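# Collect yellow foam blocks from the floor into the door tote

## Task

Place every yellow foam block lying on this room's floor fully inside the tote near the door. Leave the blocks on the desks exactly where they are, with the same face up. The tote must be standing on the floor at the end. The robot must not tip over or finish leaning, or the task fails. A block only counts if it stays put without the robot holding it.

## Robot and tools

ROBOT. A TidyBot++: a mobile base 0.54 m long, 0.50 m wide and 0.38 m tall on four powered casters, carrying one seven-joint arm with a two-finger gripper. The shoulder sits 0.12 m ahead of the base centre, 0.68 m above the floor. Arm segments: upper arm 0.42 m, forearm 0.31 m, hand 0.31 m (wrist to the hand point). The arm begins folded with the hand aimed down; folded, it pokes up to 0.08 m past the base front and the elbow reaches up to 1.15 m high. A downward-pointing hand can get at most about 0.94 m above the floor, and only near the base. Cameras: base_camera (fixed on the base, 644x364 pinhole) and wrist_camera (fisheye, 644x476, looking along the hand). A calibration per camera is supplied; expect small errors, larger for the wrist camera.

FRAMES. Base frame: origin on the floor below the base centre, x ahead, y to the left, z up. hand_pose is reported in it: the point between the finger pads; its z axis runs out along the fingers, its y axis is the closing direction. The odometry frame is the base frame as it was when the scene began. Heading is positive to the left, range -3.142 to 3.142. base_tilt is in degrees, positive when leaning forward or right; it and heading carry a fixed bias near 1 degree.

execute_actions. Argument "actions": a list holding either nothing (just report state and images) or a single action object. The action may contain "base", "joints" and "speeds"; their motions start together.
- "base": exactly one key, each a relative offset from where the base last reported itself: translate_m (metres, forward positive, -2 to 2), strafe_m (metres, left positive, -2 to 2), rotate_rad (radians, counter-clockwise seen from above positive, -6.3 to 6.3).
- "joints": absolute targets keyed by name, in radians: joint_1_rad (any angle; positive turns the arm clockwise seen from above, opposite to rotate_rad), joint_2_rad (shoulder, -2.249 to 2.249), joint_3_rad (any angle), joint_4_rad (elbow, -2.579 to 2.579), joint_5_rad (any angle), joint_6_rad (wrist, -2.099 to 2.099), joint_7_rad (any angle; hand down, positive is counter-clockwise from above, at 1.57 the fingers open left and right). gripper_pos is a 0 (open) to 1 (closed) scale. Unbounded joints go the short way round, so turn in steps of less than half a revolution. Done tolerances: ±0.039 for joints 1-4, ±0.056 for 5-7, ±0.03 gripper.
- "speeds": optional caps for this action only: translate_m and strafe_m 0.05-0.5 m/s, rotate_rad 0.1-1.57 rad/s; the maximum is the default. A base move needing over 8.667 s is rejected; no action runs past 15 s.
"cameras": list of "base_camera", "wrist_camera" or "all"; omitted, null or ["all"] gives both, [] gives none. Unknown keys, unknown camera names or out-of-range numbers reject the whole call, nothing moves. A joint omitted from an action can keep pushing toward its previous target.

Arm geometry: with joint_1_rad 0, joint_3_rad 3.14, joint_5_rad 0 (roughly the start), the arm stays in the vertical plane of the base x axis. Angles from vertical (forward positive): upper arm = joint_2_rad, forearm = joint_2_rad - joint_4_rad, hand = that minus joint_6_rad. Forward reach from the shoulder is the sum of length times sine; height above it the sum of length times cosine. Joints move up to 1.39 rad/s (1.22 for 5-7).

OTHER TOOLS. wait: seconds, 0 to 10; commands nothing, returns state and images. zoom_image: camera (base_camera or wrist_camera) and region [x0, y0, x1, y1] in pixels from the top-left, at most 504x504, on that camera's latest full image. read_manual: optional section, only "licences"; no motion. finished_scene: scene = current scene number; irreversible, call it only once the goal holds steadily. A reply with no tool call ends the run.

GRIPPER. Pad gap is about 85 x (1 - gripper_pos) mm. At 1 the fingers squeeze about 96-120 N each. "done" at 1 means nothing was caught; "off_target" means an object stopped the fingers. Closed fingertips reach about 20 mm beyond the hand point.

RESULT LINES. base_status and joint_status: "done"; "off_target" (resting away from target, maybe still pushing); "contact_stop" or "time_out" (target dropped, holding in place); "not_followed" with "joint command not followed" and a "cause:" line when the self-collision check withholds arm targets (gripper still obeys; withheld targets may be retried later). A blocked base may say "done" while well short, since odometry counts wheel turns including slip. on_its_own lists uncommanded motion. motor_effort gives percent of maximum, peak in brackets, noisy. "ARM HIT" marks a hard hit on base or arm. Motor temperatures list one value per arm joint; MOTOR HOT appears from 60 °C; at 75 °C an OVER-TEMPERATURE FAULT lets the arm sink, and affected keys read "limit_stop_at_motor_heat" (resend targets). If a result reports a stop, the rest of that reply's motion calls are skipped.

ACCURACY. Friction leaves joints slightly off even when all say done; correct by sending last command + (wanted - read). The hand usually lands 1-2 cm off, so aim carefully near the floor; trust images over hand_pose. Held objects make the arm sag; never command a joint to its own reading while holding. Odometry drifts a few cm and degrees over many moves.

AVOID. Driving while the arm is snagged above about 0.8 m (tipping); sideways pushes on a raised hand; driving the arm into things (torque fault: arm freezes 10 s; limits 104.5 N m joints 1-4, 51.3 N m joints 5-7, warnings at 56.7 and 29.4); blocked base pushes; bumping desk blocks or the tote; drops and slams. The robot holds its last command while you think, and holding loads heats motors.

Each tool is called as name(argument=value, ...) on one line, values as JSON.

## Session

execute_actions(actions=[{"joints":{"joint_6_rad":0.0}}], cameras=["wrist_camera"])

execute_actions(actions=[{"base":{"rotate_rad":-1.57}}], cameras=["wrist_camera"])

execute_actions(actions=[{"base":{"rotate_rad":-1.57}}], cameras=["wrist_camera"])

execute_actions(actions=[{"base":{"rotate_rad":-1.57}}], cameras=["wrist_camera"])

Scene clock: 1.27 s.
Motor temperatures (°C, as the motors report them): [35 37 32 38 36 44 44]
base_odometry: x=+0.000 y=+0.000 heading=+0.000 (m, m, rad; odometry frame)
base_tilt: forward=+0.4 right=-0.1 (deg)
base_status: not commanded
joint_positions: joint_1_rad=+0.006 joint_2_rad=-0.327 joint_3_rad=+3.104 joint_4_rad=-2.553 joint_5_rad=+0.035 joint_6_rad=+0.001 joint_7_rad=+1.604 gripper_pos=+0.000
joint_status: all done
motor_effort: joint_1_rad=-1(1) joint_2_rad=-7(7) joint_3_rad=+1(1) joint_4_rad=+19(19) joint_5_rad=+0(0) joint_6_rad=+7(8) joint_7_rad=-1(1) (%)
hand_pose: x=+0.4795 y=+0.0125 z=+0.6990 quat_wxyz=(+0.014, +0.896, +0.047, +0.442) (m; base frame)
pictures: wrist_camera
camera_calibration (this result's frames):
wrist_camera: T_world_to_cam=[[0.0941324, -0.993524, 0.0636367, -0.0717394], [-0.625487, -0.10875, -0.772618, 0.898028], [0.774535, 0.0329245, -0.631674, 0.206233], [0, 0, 0, 1]] pos_world=[0.408723, 0.0195954, 0.82867]
Images, in order (width x height): wrist_camera 644x476.

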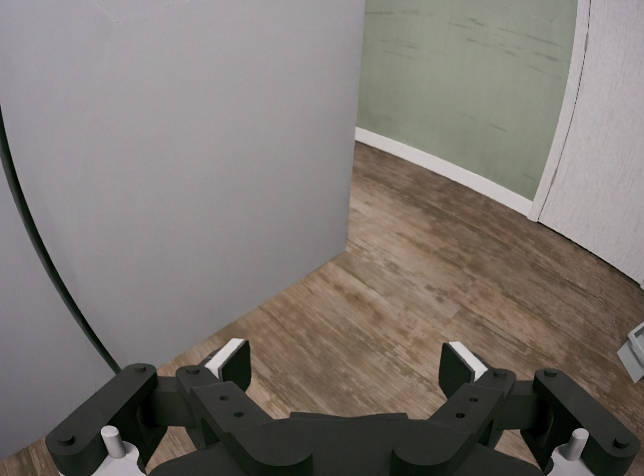

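Scene clock: 3.57 s.
Motor temperatures (°C, as the motors report them): [35 37 32 38 36 44 44]
base_odometry: x=+0.000 y=+0.000 heading=-1.569 (m, m, rad; odometry frame)
base_tilt: forward=+0.4 right=-0.1 (deg)
base_status: done
joint_positions: joint_1_rad=+0.006 joint_2_rad=-0.327 joint_3_rad=+3.104 joint_4_rad=-2.553 joint_5_rad=+0.035 joint_6_rad=+0.001 joint_7_rad=+1.604 gripper_pos=+0.000
joint_status: not commanded
motor_effort: joint_1_rad=+0(2) joint_2_rad=-6(7) joint_3_rad=+1(2) joint_4_rad=+19(19) joint_5_rad=+0(0) joint_6_rad=+7(7) joint_7_rad=+0(1) (%)
hand_pose: x=+0.4795 y=+0.0125 z=+0.6990 quat_wxyz=(+0.014, +0.896, +0.047, +0.442) (m; base frame)
pictures: wrist_camera
camera_calibration (this result's frames):
wrist_camera: T_world_to_cam=[[0.0941322, -0.993524, 0.0636364, -0.0717391], [-0.625487, -0.108749, -0.772618, 0.898028], [0.774535, 0.0329245, -0.631674, 0.206233], [0, 0, 0, 1]] pos_world=[0.408723, 0.0195954, 0.82867]
Images, in order (width x height): wrist_camera 644x476.

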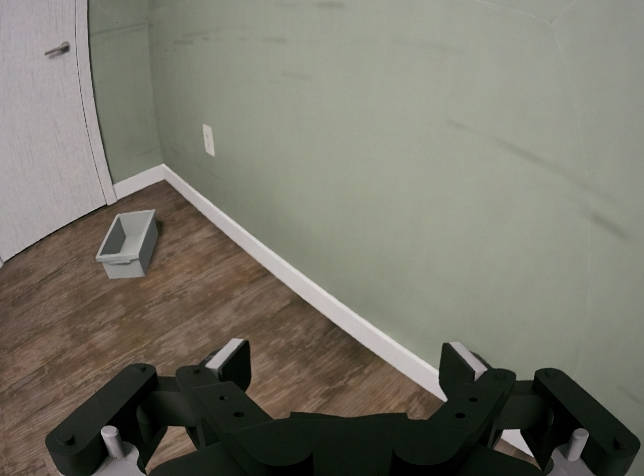

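Scene clock: 5.87 s.
Motor temperatures (°C, as the motors report them): [35 37 32 38 36 44 44]
base_odometry: x=+0.000 y=+0.000 heading=-3.138 (m, m, rad; odometry frame)
base_tilt: forward=+0.4 right=-0.1 (deg)
base_status: done
joint_positions: joint_1_rad=+0.006 joint_2_rad=-0.327 joint_3_rad=+3.104 joint_4_rad=-2.553 joint_5_rad=+0.035 joint_6_rad=+0.001 joint_7_rad=+1.604 gripper_pos=+0.000
joint_status: not commanded
motor_effort: joint_1_rad=-1(0) joint_2_rad=-7(7) joint_3_rad=+1(2) joint_4_rad=+19(19) joint_5_rad=+0(0) joint_6_rad=+7(7) joint_7_rad=-1(1) (%)
hand_pose: x=+0.4795 y=+0.0125 z=+0.6990 quat_wxyz=(+0.014, +0.896, +0.047, +0.442) (m; base frame)
pictures: wrist_camera
camera_calibration (this result's frames):
wrist_camera: T_world_to_cam=[[0.0941318, -0.993524, 0.0636362, -0.0717389], [-0.625488, -0.108749, -0.772618, 0.898028], [0.774535, 0.0329242, -0.631674, 0.206233], [0, 0, 0, 1]] pos_world=[0.408723, 0.0195953, 0.82867]
Images, in order (width x height): wrist_camera 644x476.

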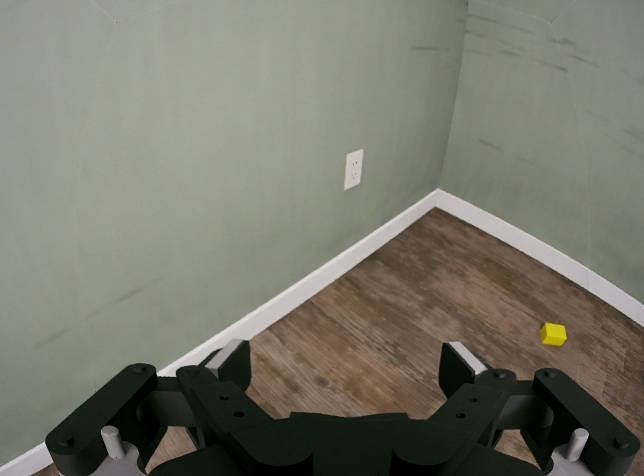

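Scene clock: 8.17 s.
Motor temperatures (°C, as the motors report them): [35 37 32 38 36 44 44]
base_odometry: x=+0.000 y=+0.000 heading=+1.576 (m, m, rad; odometry frame)
base_tilt: forward=+0.5 right=-0.1 (deg)
base_status: done
joint_positions: joint_1_rad=+0.006 joint_2_rad=-0.327 joint_3_rad=+3.104 joint_4_rad=-2.553 joint_5_rad=+0.035 joint_6_rad=+0.001 joint_7_rad=+1.604 gripper_pos=+0.000
joint_status: not commanded
motor_effort: joint_1_rad=+0(0) joint_2_rad=-7(7) joint_3_rad=+1(2) joint_4_rad=+19(19) joint_5_rad=+0(0) joint_6_rad=+7(7) joint_7_rad=-1(0) (%)
hand_pose: x=+0.4795 y=+0.0125 z=+0.6990 quat_wxyz=(+0.014, +0.896, +0.047, +0.442) (m; base frame)
pictures: wrist_camera
camera_calibration (this result's frames):
wrist_camera: T_world_to_cam=[[0.0941323, -0.993524, 0.0636365, -0.0717392], [-0.625487, -0.10875, -0.772618, 0.898028], [0.774535, 0.0329245, -0.631673, 0.206233], [0, 0, 0, 1]] pos_world=[0.408723, 0.0195954, 0.82867]
Images, in order (width x height): wrist_camera 644x476.

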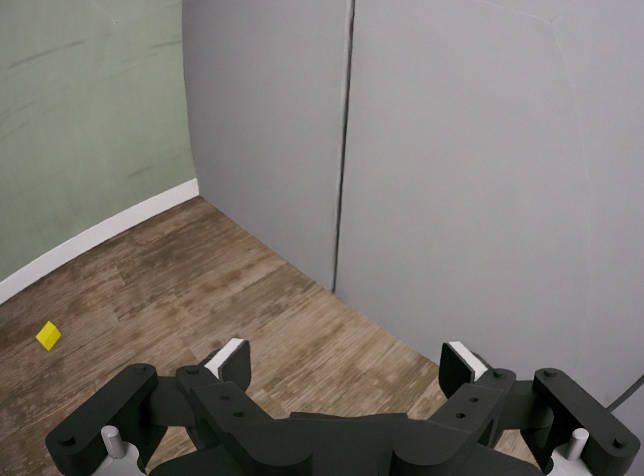

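execute_actions(actions=[{"base":{"rotate_rad":0.95}}], cameras=[])

execute_actions(actions=[{"base":{"translate_m":0.4}}], cameras=["base_camera"])

Scene clock: 15.37 s.
Motor temperatures (°C, as the motors report them): [35 37 32 38 36 44 44]
base_odometry: x=+0.000 y=+0.000 heading=+2.525 (m, m, rad; odometry frame)
base_tilt: forward=+0.4 right=-0.1 (deg)
base_status: done
joint_positions: joint_1_rad=+0.006 joint_2_rad=-0.327 joint_3_rad=+3.104 joint_4_rad=-2.553 joint_5_rad=+0.035 joint_6_rad=+0.001 joint_7_rad=+1.604 gripper_pos=+0.000
joint_status: not commanded
motor_effort: joint_1_rad=-1(1) joint_2_rad=-7(8) joint_3_rad=+1(2) joint_4_rad=+19(19) joint_5_rad=+0(0) joint_6_rad=+7(7) joint_7_rad=-1(1) (%)
hand_pose: x=+0.4795 y=+0.0125 z=+0.6990 quat_wxyz=(+0.014, +0.896, +0.047, +0.442) (m; base frame)
pictures: none
No camera images: the call's "cameras" was empty. Leave "cameras" out to get every camera's image.

Scene clock: 17.50 s.
Motor temperatures (°C, as the motors report them): [35 37 32 38 36 44 44]
base_odometry: x=-0.327 y=+0.231 heading=+2.526 (m, m, rad; odometry frame)
base_tilt: forward=+0.5 right=-0.1 (deg)
base_status: done
joint_positions: joint_1_rad=+0.006 joint_2_rad=-0.324 joint_3_rad=+3.104 joint_4_rad=-2.553 joint_5_rad=+0.035 joint_6_rad=+0.001 joint_7_rad=+1.604 gripper_pos=+0.000
joint_status: not commanded
motor_effort: joint_1_rad=-1(1) joint_2_rad=-7(10) joint_3_rad=+1(2) joint_4_rad=+19(20) joint_5_rad=+0(0) joint_6_rad=+7(7) joint_7_rad=-1(1) (%)
hand_pose: x=+0.4796 y=+0.0125 z=+0.6979 quat_wxyz=(+0.014, +0.896, +0.047, +0.441) (m; base frame)
pictures: base_camera
Images, in order (width x height): base_camera 644x364.

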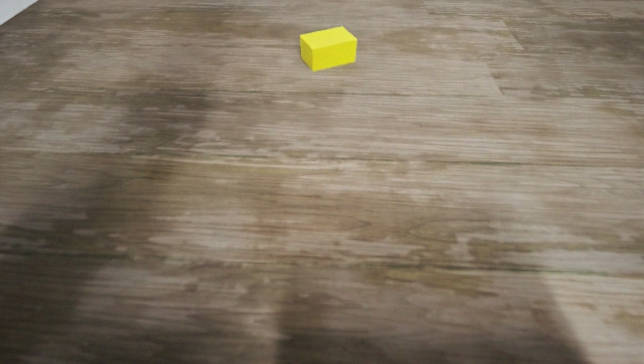

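execute_actions(actions=[{"base":{"translate_m":0.32},"joints":{"joint_1_rad":0,"joint_2_rad":1.235,"joint_3_rad":3.14,"joint_4_rad":-1.798,"joint_5_rad":0,"joint_6_rad":-0.107,"joint_7_rad":0.25}}])

Scene clock: 28.07 s.
Motor temperatures (°C, as the motors report them): [35 37 32 38 36 44 44]
base_odometry: x=-0.588 y=+0.415 heading=+2.527 (m, m, rad; odometry frame)
base_tilt: forward=+0.5 right=-0.1 (deg)
base_status: done
joint_positions: joint_1_rad=+0.006 joint_2_rad=+1.232 joint_3_rad=+3.122 joint_4_rad=-1.816 joint_5_rad=+0.032 joint_6_rad=-0.087 joint_7_rad=+0.292 gripper_pos=+0.000
joint_status: all done
motor_effort: joint_1_rad=+0(1) joint_2_rad=-43(45) joint_3_rad=+0(1) joint_4_rad=+2(21) joint_5_rad=+0(1) joint_6_rad=+0(8) joint_7_rad=-1(1) (%)
hand_pose: x=+0.5467 y=+0.0095 z=+0.1975 quat_wxyz=(-0.008, +0.812, -0.584, -0.002) (m; base frame)
pictures: base_camera, wrist_camera
camera_calibration (this result's frames):
wrist_camera: T_world_to_cam=[[-0.943677, -0.329509, -0.0299435, 0.530475], [-0.330522, 0.942958, 0.0398101, 0.220595], [0.0151176, 0.0474648, -0.998759, 0.325064], [0, 0, 0, 1]] pos_world=[0.568595, -0.048644, 0.331763]
Images, in order (width x height): base_camera 644x364, wrist_camera 644x476.

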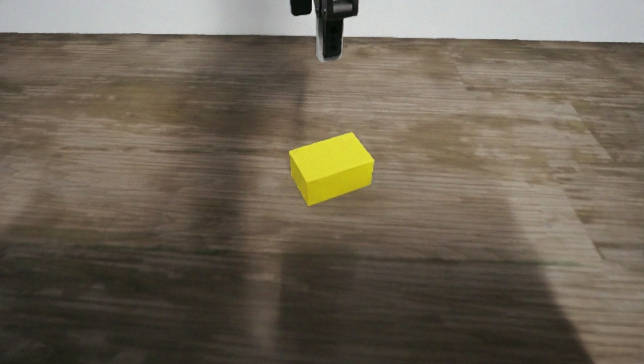

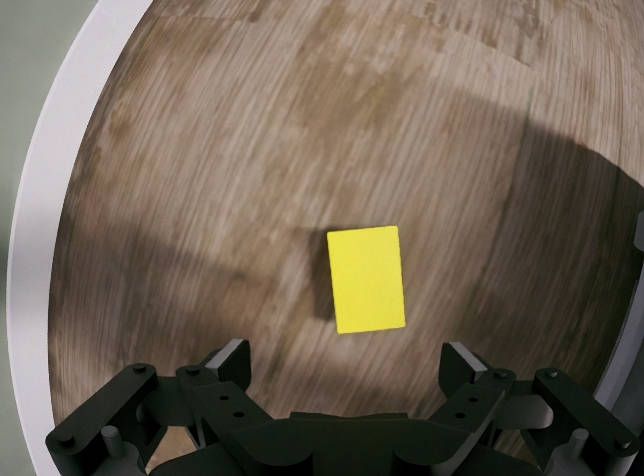

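execute_actions(actions=[{"joints":{"joint_2_rad":1.643,"joint_4_rad":-1.463,"joint_6_rad":-0.035,"joint_7_rad":0.36}}], cameras=["wrist_camera"])

execute_actions(actions=[{"joints":{"gripper_pos":1}}], cameras=[])

Scene clock: 37.57 s.
Motor temperatures (°C, as the motors report them): [35 37 32 38 36 44 44]
base_odometry: x=-0.588 y=+0.415 heading=+2.527 (m, m, rad; odometry frame)
base_tilt: forward=+0.5 right=-0.1 (deg)
base_status: not commanded
joint_positions: joint_1_rad=+0.006 joint_2_rad=+1.644 joint_3_rad=+3.123 joint_4_rad=-1.481 joint_5_rad=+0.032 joint_6_rad=-0.055 joint_7_rad=+0.316 gripper_pos=+0.000
joint_status: all done
motor_effort: joint_1_rad=+0(0) joint_2_rad=-44(47) joint_3_rad=-1(1) joint_4_rad=+0(2) joint_5_rad=+0(0) joint_6_rad=+0(1) joint_7_rad=+0(0) (%)
hand_pose: x=+0.5318 y=+0.0102 z=+0.0258 quat_wxyz=(+0.004, +0.817, -0.577, -0.021) (m; base frame)
pictures: wrist_camera
camera_calibration (this result's frames):
wrist_camera: T_world_to_cam=[[-0.938263, -0.345753, 0.0108706, 0.507727], [-0.344632, 0.937011, 0.0569166, 0.228947], [-0.0298649, 0.0496563, -0.99832, 0.177686], [0, 0, 0, 1]] pos_world=[0.56059, -0.0478012, 0.158837]
Images, in order (width x height): wrist_camera 644x476.

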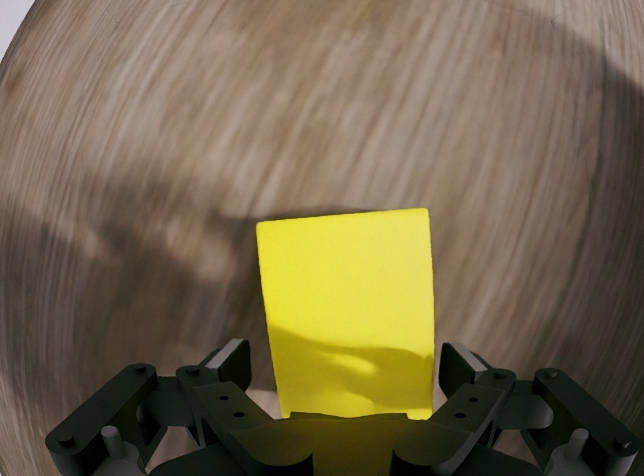

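Scene clock: 38.67 s.
Motor temperatures (°C, as the motors report them): [35 37 32 38 36 44 44]
base_odometry: x=-0.588 y=+0.415 heading=+2.527 (m, m, rad; odometry frame)
base_tilt: forward=+0.5 right=-0.1 (deg)
base_status: not commanded
joint_positions: joint_1_rad=+0.006 joint_2_rad=+1.640 joint_3_rad=+3.123 joint_4_rad=-1.473 joint_5_rad=+0.031 joint_6_rad=-0.055 joint_7_rad=+0.316 gripper_pos=+0.387
joint_status: gripper_pos off_target (ended at +0.387, target +1.000)
motor_effort: joint_1_rad=+0(0) joint_2_rad=-44(45) joint_3_rad=-1(1) joint_4_rad=+1(7) joint_5_rad=+0(0) joint_6_rad=+0(5) joint_7_rad=-1(0) (%)
hand_pose: x=+0.5396 y=+0.0097 z=+0.0276 quat_wxyz=(+0.001, +0.817, -0.577, -0.015) (m; base frame)
pictures: none
No camera images: the call's "cameras" was empty. Leave "cameras" out to get every camera's image.

execute_actions(actions=[{"base":{"rotate_rad":2.98},"joints":{"joint_2_rad":0.9,"joint_4_rad":-1.9,"joint_6_rad":-0.34,"joint_7_rad":1.57}}], cameras=[])

execute_actions(actions=[{"base":{"translate_m":1.4}}])

Scene clock: 50.90 s.
Motor temperatures (°C, as the motors report them): [35 37 32 38 36 44 44]
base_odometry: x=-0.588 y=+0.415 heading=-0.777 (m, m, rad; odometry frame)
base_tilt: forward=+0.5 right=-0.1 (deg)
base_status: done
joint_positions: joint_1_rad=-0.006 joint_2_rad=+0.909 joint_3_rad=+3.138 joint_4_rad=-1.882 joint_5_rad=+0.030 joint_6_rad=-0.319 joint_7_rad=+1.530 gripper_pos=+0.387
joint_status: all done
motor_effort: joint_1_rad=-1(5) joint_2_rad=-42(48) joint_3_rad=+0(3) joint_4_rad=+7(6) joint_5_rad=+0(0) joint_6_rad=+1(1) joint_7_rad=+0(0) (%)
hand_pose: x=+0.5689 y=+0.0032 z=+0.3342 quat_wxyz=(+0.003, +1.000, -0.002, +0.016) (m; base frame)
pictures: none
No camera images: the call's "cameras" was empty. Leave "cameras" out to get every camera's image.

Scene clock: 55.07 s.
Motor temperatures (°C, as the motors report them): [35 37 32 38 36 44 44]
base_odometry: x=+0.412 y=-0.564 heading=-0.776 (m, m, rad; odometry frame)
base_tilt: forward=+0.5 right=-0.1 (deg)
base_status: done
joint_positions: joint_1_rad=-0.006 joint_2_rad=+0.908 joint_3_rad=+3.138 joint_4_rad=-1.890 joint_5_rad=+0.030 joint_6_rad=-0.324 joint_7_rad=+1.530 gripper_pos=+0.387
joint_status: not commanded
motor_effort: joint_1_rad=+0(2) joint_2_rad=-41(43) joint_3_rad=+0(1) joint_4_rad=+6(8) joint_5_rad=+0(0) joint_6_rad=+1(1) joint_7_rad=-1(0) (%)
hand_pose: x=+0.5626 y=+0.0031 z=+0.3336 quat_wxyz=(+0.003, +1.000, -0.002, +0.010) (m; base frame)
pictures: base_camera, wrist_camera
camera_calibration (this result's frames):
wrist_camera: T_world_to_cam=[[0.00774156, -0.999883, -0.0131679, 0.00866079], [-0.99994, -0.00784248, 0.00762978, 0.616755], [-0.00773216, 0.0131081, -0.999884, 0.4744], [0, 0, 0, 1]] pos_world=[0.620319, 0.0072782, 0.469753]
Images, in order (width x height): base_camera 644x364, wrist_camera 644x476.

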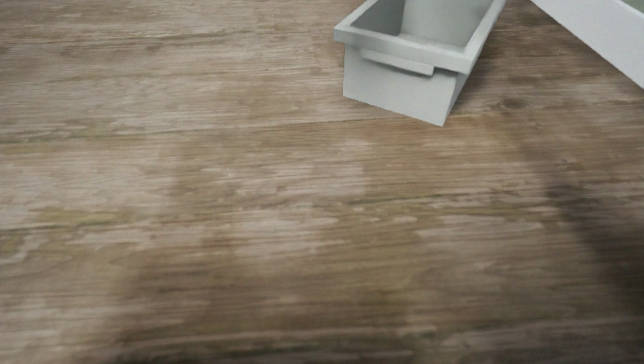

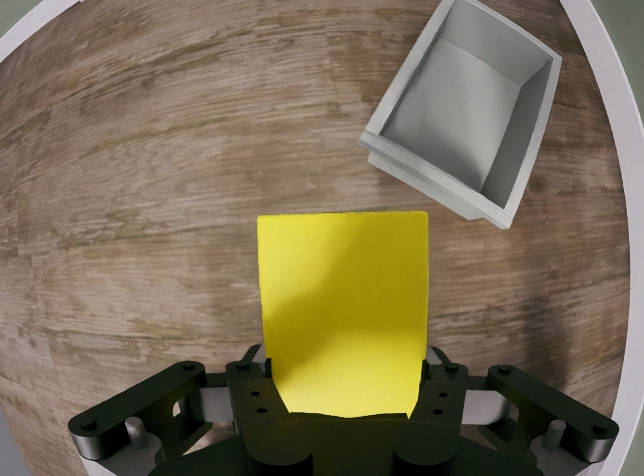

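execute_actions(actions=[{"base":{"rotate_rad":-0.23},"joints":{"joint_7_rad":1.25}}], cameras=[])

execute_actions(actions=[{"base":{"translate_m":0.28}}])

Scene clock: 64.40 s.
Motor temperatures (°C, as the motors report them): [35 37 32 38 36 44 44]
base_odometry: x=+0.412 y=-0.565 heading=-1.006 (m, m, rad; odometry frame)
base_tilt: forward=+0.5 right=-0.1 (deg)
base_status: done
joint_positions: joint_1_rad=+0.005 joint_2_rad=+0.908 joint_3_rad=+3.144 joint_4_rad=-1.890 joint_5_rad=+0.029 joint_6_rad=-0.324 joint_7_rad=+1.272 gripper_pos=+0.387
joint_status: all done
motor_effort: joint_1_rad=-1(5) joint_2_rad=-41(42) joint_3_rad=+0(3) joint_4_rad=+6(6) joint_5_rad=+0(0) joint_6_rad=+0(1) joint_7_rad=-1(2) (%)
hand_pose: x=+0.5626 y=-0.0052 z=+0.3335 quat_wxyz=(+0.004, +0.990, -0.138, +0.010) (m; base frame)
pictures: none
No camera images: the call's "cameras" was empty. Leave "cameras" out to get every camera's image.

Scene clock: 66.27 s.
Motor temperatures (°C, as the motors report them): [35 37 32 38 36 44 44]
base_odometry: x=+0.562 y=-0.802 heading=-1.007 (m, m, rad; odometry frame)
base_tilt: forward=+0.4 right=-0.1 (deg)
base_status: done
joint_positions: joint_1_rad=+0.005 joint_2_rad=+0.907 joint_3_rad=+3.144 joint_4_rad=-1.892 joint_5_rad=+0.029 joint_6_rad=-0.325 joint_7_rad=+1.272 gripper_pos=+0.387
joint_status: not commanded
motor_effort: joint_1_rad=-1(1) joint_2_rad=-41(44) joint_3_rad=+0(1) joint_4_rad=+7(8) joint_5_rad=+0(0) joint_6_rad=+1(1) joint_7_rad=-1(1) (%)
hand_pose: x=+0.5615 y=-0.0052 z=+0.3337 quat_wxyz=(+0.004, +0.990, -0.138, +0.009) (m; base frame)
pictures: base_camera, wrist_camera
camera_calibration (this result's frames):
wrist_camera: T_world_to_cam=[[-0.262076, -0.96496, -0.012992, 0.151968], [-0.96504, 0.261999, 0.00731946, 0.597467], [-0.0036591, 0.014456, -0.999889, 0.472313], [0, 0, 0, 1]] pos_world=[0.618135, -0.0167205, 0.469862]
Images, in order (width x height): base_camera 644x364, wrist_camera 644x476.

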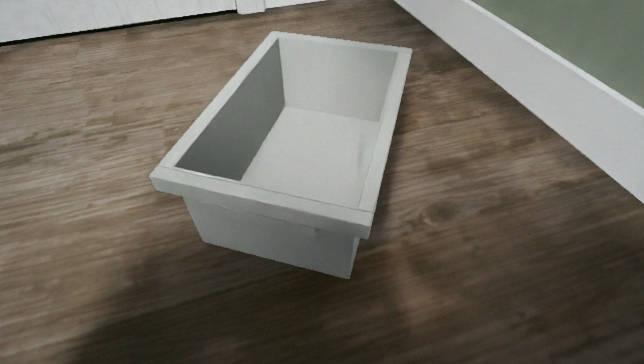

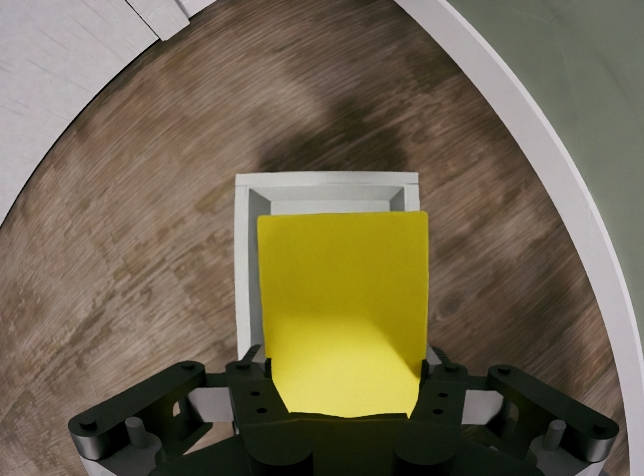

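Nudge 4 cm forward, slightly left, lower, release.

execute_actions(actions=[{"base":{"translate_m":0.05},"joints":{"joint_1_rad":-0.06,"joint_2_rad":1.42,"joint_4_rad":-1.64,"joint_6_rad":-0.08}}], cameras=[])

execute_actions(actions=[{"joints":{"gripper_pos":0.1}}], cameras=[])

execute_actions(actions=[{"joints":{"joint_1_rad":0,"joint_2_rad":-0.35,"joint_4_rad":-2.55,"joint_6_rad":0.0,"joint_7_rad":1.57,"gripper_pos":0}}], cameras=["base_camera"])

execute_actions(actions=[{"base":{"rotate_rad":1.8}}], cameras=["wrist_camera"])

Scene clock: 77.47 s.
Motor temperatures (°C, as the motors report them): [35 37 32 38 36 44 44]
base_odometry: x=+0.588 y=-0.844 heading=-1.008 (m, m, rad; odometry frame)
base_tilt: forward=+0.4 right=-0.1 (deg)
base_status: done
joint_positions: joint_1_rad=-0.043 joint_2_rad=+1.422 joint_3_rad=+3.144 joint_4_rad=-1.658 joint_5_rad=+0.029 joint_6_rad=-0.100 joint_7_rad=+1.272 gripper_pos=+0.387
joint_status: all done
motor_effort: joint_1_rad=-1(4) joint_2_rad=-45(47) joint_3_rad=+0(1) joint_4_rad=+1(9) joint_5_rad=+0(0) joint_6_rad=+0(1) joint_7_rad=-1(1) (%)
hand_pose: x=+0.5425 y=+0.0171 z=+0.1195 quat_wxyz=(+0.006, +0.993, -0.113, -0.018) (m; base frame)
pictures: none
No camera images: the call's "cameras" was empty. Leave "cameras" out to get every camera's image.

Scene clock: 78.50 s.
Motor temperatures (°C, as the motors report them): [35 37 32 38 36 44 44]
base_odometry: x=+0.588 y=-0.844 heading=-1.008 (m, m, rad; odometry frame)
base_tilt: forward=+0.4 right=-0.1 (deg)
base_status: not commanded
joint_positions: joint_1_rad=-0.043 joint_2_rad=+1.422 joint_3_rad=+3.144 joint_4_rad=-1.658 joint_5_rad=+0.029 joint_6_rad=-0.100 joint_7_rad=+1.272 gripper_pos=+0.100
joint_status: all done
motor_effort: joint_1_rad=-1(1) joint_2_rad=-44(45) joint_3_rad=+0(0) joint_4_rad=+2(2) joint_5_rad=+0(0) joint_6_rad=+0(0) joint_7_rad=-1(1) (%)
hand_pose: x=+0.5425 y=+0.0171 z=+0.1195 quat_wxyz=(+0.006, +0.993, -0.113, -0.018) (m; base frame)
pictures: none
No camera images: the call's "cameras" was empty. Leave "cameras" out to get every camera's image.

Scene clock: 81.43 s.
Motor temperatures (°C, as the motors report them): [35 38 32 38 36 44 44]
base_odometry: x=+0.588 y=-0.844 heading=-1.007 (m, m, rad; odometry frame)
base_tilt: forward=+0.4 right=-0.1 (deg)
base_status: not commanded
joint_positions: joint_1_rad=-0.018 joint_2_rad=-0.344 joint_3_rad=+3.144 joint_4_rad=-2.534 joint_5_rad=+0.029 joint_6_rad=-0.021 joint_7_rad=+1.526 gripper_pos=+0.000
joint_status: all done
motor_effort: joint_1_rad=-1(0) joint_2_rad=-7(49) joint_3_rad=+1(0) joint_4_rad=+19(20) joint_5_rad=+0(0) joint_6_rad=+7(7) joint_7_rad=-1(1) (%)
hand_pose: x=+0.4828 y=+0.0070 z=+0.7098 quat_wxyz=(-0.007, +0.894, +0.000, +0.449) (m; base frame)
pictures: base_camera
Images, in order (width x height): base_camera 644x364.

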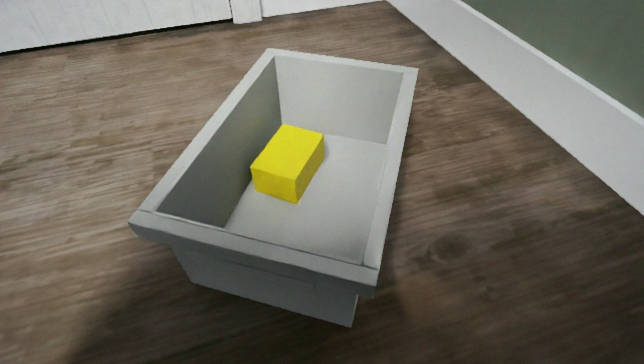

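Scene clock: 83.87 s.
Motor temperatures (°C, as the motors report them): [35 37 32 38 36 44 44]
base_odometry: x=+0.588 y=-0.844 heading=+0.792 (m, m, rad; odometry frame)
base_tilt: forward=+0.5 right=-0.1 (deg)
base_status: done
joint_positions: joint_1_rad=-0.014 joint_2_rad=-0.344 joint_3_rad=+3.144 joint_4_rad=-2.534 joint_5_rad=+0.029 joint_6_rad=-0.018 joint_7_rad=+1.526 gripper_pos=+0.000
joint_status: not commanded
motor_effort: joint_1_rad=-1(2) joint_2_rad=-6(7) joint_3_rad=+1(2) joint_4_rad=+19(20) joint_5_rad=+0(0) joint_6_rad=+7(7) joint_7_rad=+0(0) (%)
hand_pose: x=+0.4834 y=+0.0054 z=+0.7106 quat_wxyz=(-0.006, +0.893, -0.002, +0.450) (m; base frame)
pictures: wrist_camera
camera_calibration (this result's frames):
wrist_camera: T_world_to_cam=[[0.0247384, -0.999585, -0.014733, 0.00934757], [-0.615921, -0.00363176, -0.787799, 0.914248], [0.787419, 0.0285633, -0.615756, 0.193313], [0, 0, 0, 1]] pos_world=[0.410655, 0.00714235, 0.839415]
Images, in order (width x height): wrist_camera 644x476.

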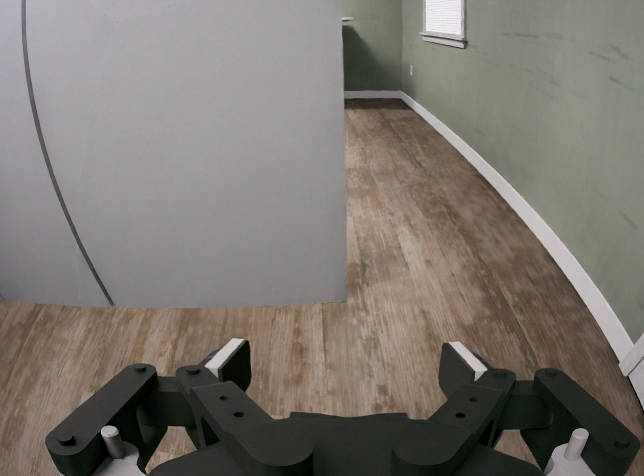

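execute_actions(actions=[{"base":{"rotate_rad":0.05}}], cameras=[])

execute_actions(actions=[{"base":{"translate_m":0.55}}], cameras=[])

execute_actions(actions=[{"base":{"strafe_m":-0.45}}], cameras=[])

execute_actions(actions=[{"base":{"translate_m":1.5}}], cameras=["wrist_camera"])

execute_actions(actions=[{"base":{"rotate_rad":1.2}}], cameras=["wrist_camera"])

Scene clock: 93.53 s.
Motor temperatures (°C, as the motors report them): [35 37 32 38 36 44 44]
base_odometry: x=+0.588 y=-0.844 heading=+0.841 (m, m, rad; odometry frame)
base_tilt: forward=+0.4 right=-0.1 (deg)
base_status: done
joint_positions: joint_1_rad=-0.012 joint_2_rad=-0.344 joint_3_rad=+3.144 joint_4_rad=-2.534 joint_5_rad=+0.029 joint_6_rad=-0.018 joint_7_rad=+1.526 gripper_pos=+0.000
joint_status: not commanded
motor_effort: joint_1_rad=-1(2) joint_2_rad=-7(7) joint_3_rad=+1(2) joint_4_rad=+19(19) joint_5_rad=+0(0) joint_6_rad=+7(7) joint_7_rad=+0(1) (%)
hand_pose: x=+0.4834 y=+0.0049 z=+0.7106 quat_wxyz=(-0.006, +0.893, -0.003, +0.450) (m; base frame)
pictures: none
No camera images: the call's "cameras" was empty. Leave "cameras" out to get every camera's image.

Scene clock: 96.00 s.
Motor temperatures (°C, as the motors report them): [35 37 32 38 36 44 44]
base_odometry: x=+0.954 y=-0.434 heading=+0.842 (m, m, rad; odometry frame)
base_tilt: forward=+0.4 right=-0.1 (deg)
base_status: done
joint_positions: joint_1_rad=-0.012 joint_2_rad=-0.346 joint_3_rad=+3.144 joint_4_rad=-2.537 joint_5_rad=+0.029 joint_6_rad=-0.017 joint_7_rad=+1.526 gripper_pos=+0.000
joint_status: not commanded
motor_effort: joint_1_rad=-1(1) joint_2_rad=-6(8) joint_3_rad=+1(1) joint_4_rad=+20(20) joint_5_rad=+0(0) joint_6_rad=+7(7) joint_7_rad=-1(1) (%)
hand_pose: x=+0.4823 y=+0.0049 z=+0.7097 quat_wxyz=(-0.006, +0.893, -0.003, +0.450) (m; base frame)
pictures: none
No camera images: the call's "cameras" was empty. Leave "cameras" out to get every camera's image.

Scene clock: 98.27 s.
Motor temperatures (°C, as the motors report them): [35 37 32 38 36 44 44]
base_odometry: x=+1.290 y=-0.733 heading=+0.842 (m, m, rad; odometry frame)
base_tilt: forward=+0.5 right=-0.1 (deg)
base_status: done
joint_positions: joint_1_rad=-0.012 joint_2_rad=-0.346 joint_3_rad=+3.144 joint_4_rad=-2.537 joint_5_rad=+0.029 joint_6_rad=-0.017 joint_7_rad=+1.526 gripper_pos=+0.000
joint_status: not commanded
motor_effort: joint_1_rad=+0(0) joint_2_rad=-6(7) joint_3_rad=+1(2) joint_4_rad=+19(20) joint_5_rad=+0(0) joint_6_rad=+7(7) joint_7_rad=-1(0) (%)
hand_pose: x=+0.4823 y=+0.0049 z=+0.7097 quat_wxyz=(-0.006, +0.893, -0.003, +0.450) (m; base frame)
pictures: none
No camera images: the call's "cameras" was empty. Leave "cameras" out to get every camera's image.

Scene clock: 102.63 s.
Motor temperatures (°C, as the motors report them): [35 37 32 38 36 44 44]
base_odometry: x=+2.290 y=+0.385 heading=+0.842 (m, m, rad; odometry frame)
base_tilt: forward=+0.4 right=-0.1 (deg)
base_status: done
joint_positions: joint_1_rad=-0.012 joint_2_rad=-0.348 joint_3_rad=+3.144 joint_4_rad=-2.538 joint_5_rad=+0.029 joint_6_rad=-0.017 joint_7_rad=+1.526 gripper_pos=+0.000
joint_status: not commanded
motor_effort: joint_1_rad=-1(0) joint_2_rad=-6(9) joint_3_rad=+1(1) joint_4_rad=+20(20) joint_5_rad=+0(0) joint_6_rad=+7(8) joint_7_rad=+0(1) (%)
hand_pose: x=+0.4819 y=+0.0049 z=+0.7099 quat_wxyz=(-0.006, +0.893, -0.003, +0.450) (m; base frame)
pictures: wrist_camera
camera_calibration (this result's frames):
wrist_camera: T_world_to_cam=[[0.0235119, -0.999617, -0.0146225, 0.00942929], [-0.615937, -0.0029635, -0.78779, 0.912832], [0.787444, 0.027529, -0.615771, 0.194089], [0, 0, 0, 1]] pos_world=[0.409191, 0.00678779, 0.838772]
Images, in order (width x height): wrist_camera 644x476.

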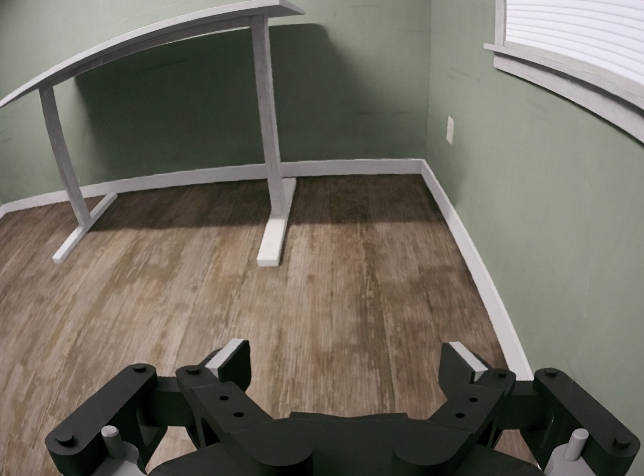

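Scene clock: 104.67 s.
Motor temperatures (°C, as the motors report them): [35 37 32 38 36 44 44]
base_odometry: x=+2.290 y=+0.385 heading=+2.041 (m, m, rad; odometry frame)
base_tilt: forward=+0.5 right=-0.1 (deg)
base_status: done
joint_positions: joint_1_rad=-0.012 joint_2_rad=-0.348 joint_3_rad=+3.144 joint_4_rad=-2.538 joint_5_rad=+0.029 joint_6_rad=-0.017 joint_7_rad=+1.526 gripper_pos=+0.000
joint_status: not commanded
motor_effort: joint_1_rad=+0(0) joint_2_rad=-6(7) joint_3_rad=+1(2) joint_4_rad=+20(20) joint_5_rad=+0(0) joint_6_rad=+7(7) joint_7_rad=-1(1) (%)
hand_pose: x=+0.4819 y=+0.0047 z=+0.7099 quat_wxyz=(-0.006, +0.893, -0.003, +0.450) (m; base frame)
pictures: wrist_camera
camera_calibration (this result's frames):
wrist_camera: T_world_to_cam=[[0.0228899, -0.999631, -0.0145992, 0.00948732], [-0.615918, -0.00259794, -0.787806, 0.912842], [0.787478, 0.0270247, -0.61575, 0.194065], [0, 0, 0, 1]] pos_world=[0.409196, 0.00661078, 0.838776]
Images, in order (width x height): wrist_camera 644x476.

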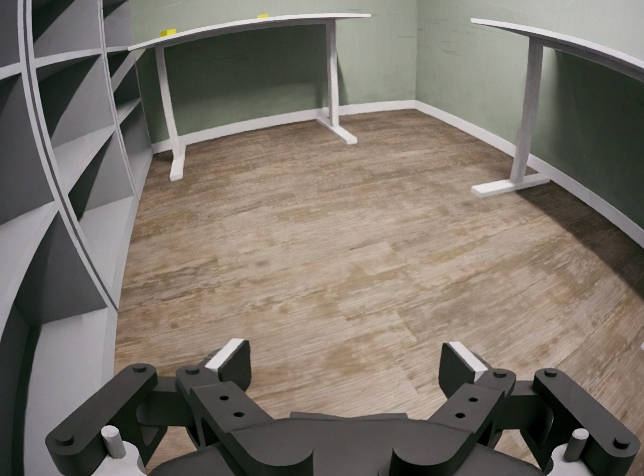

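finished_scene(scene=2)

The scene is finished: the task was done.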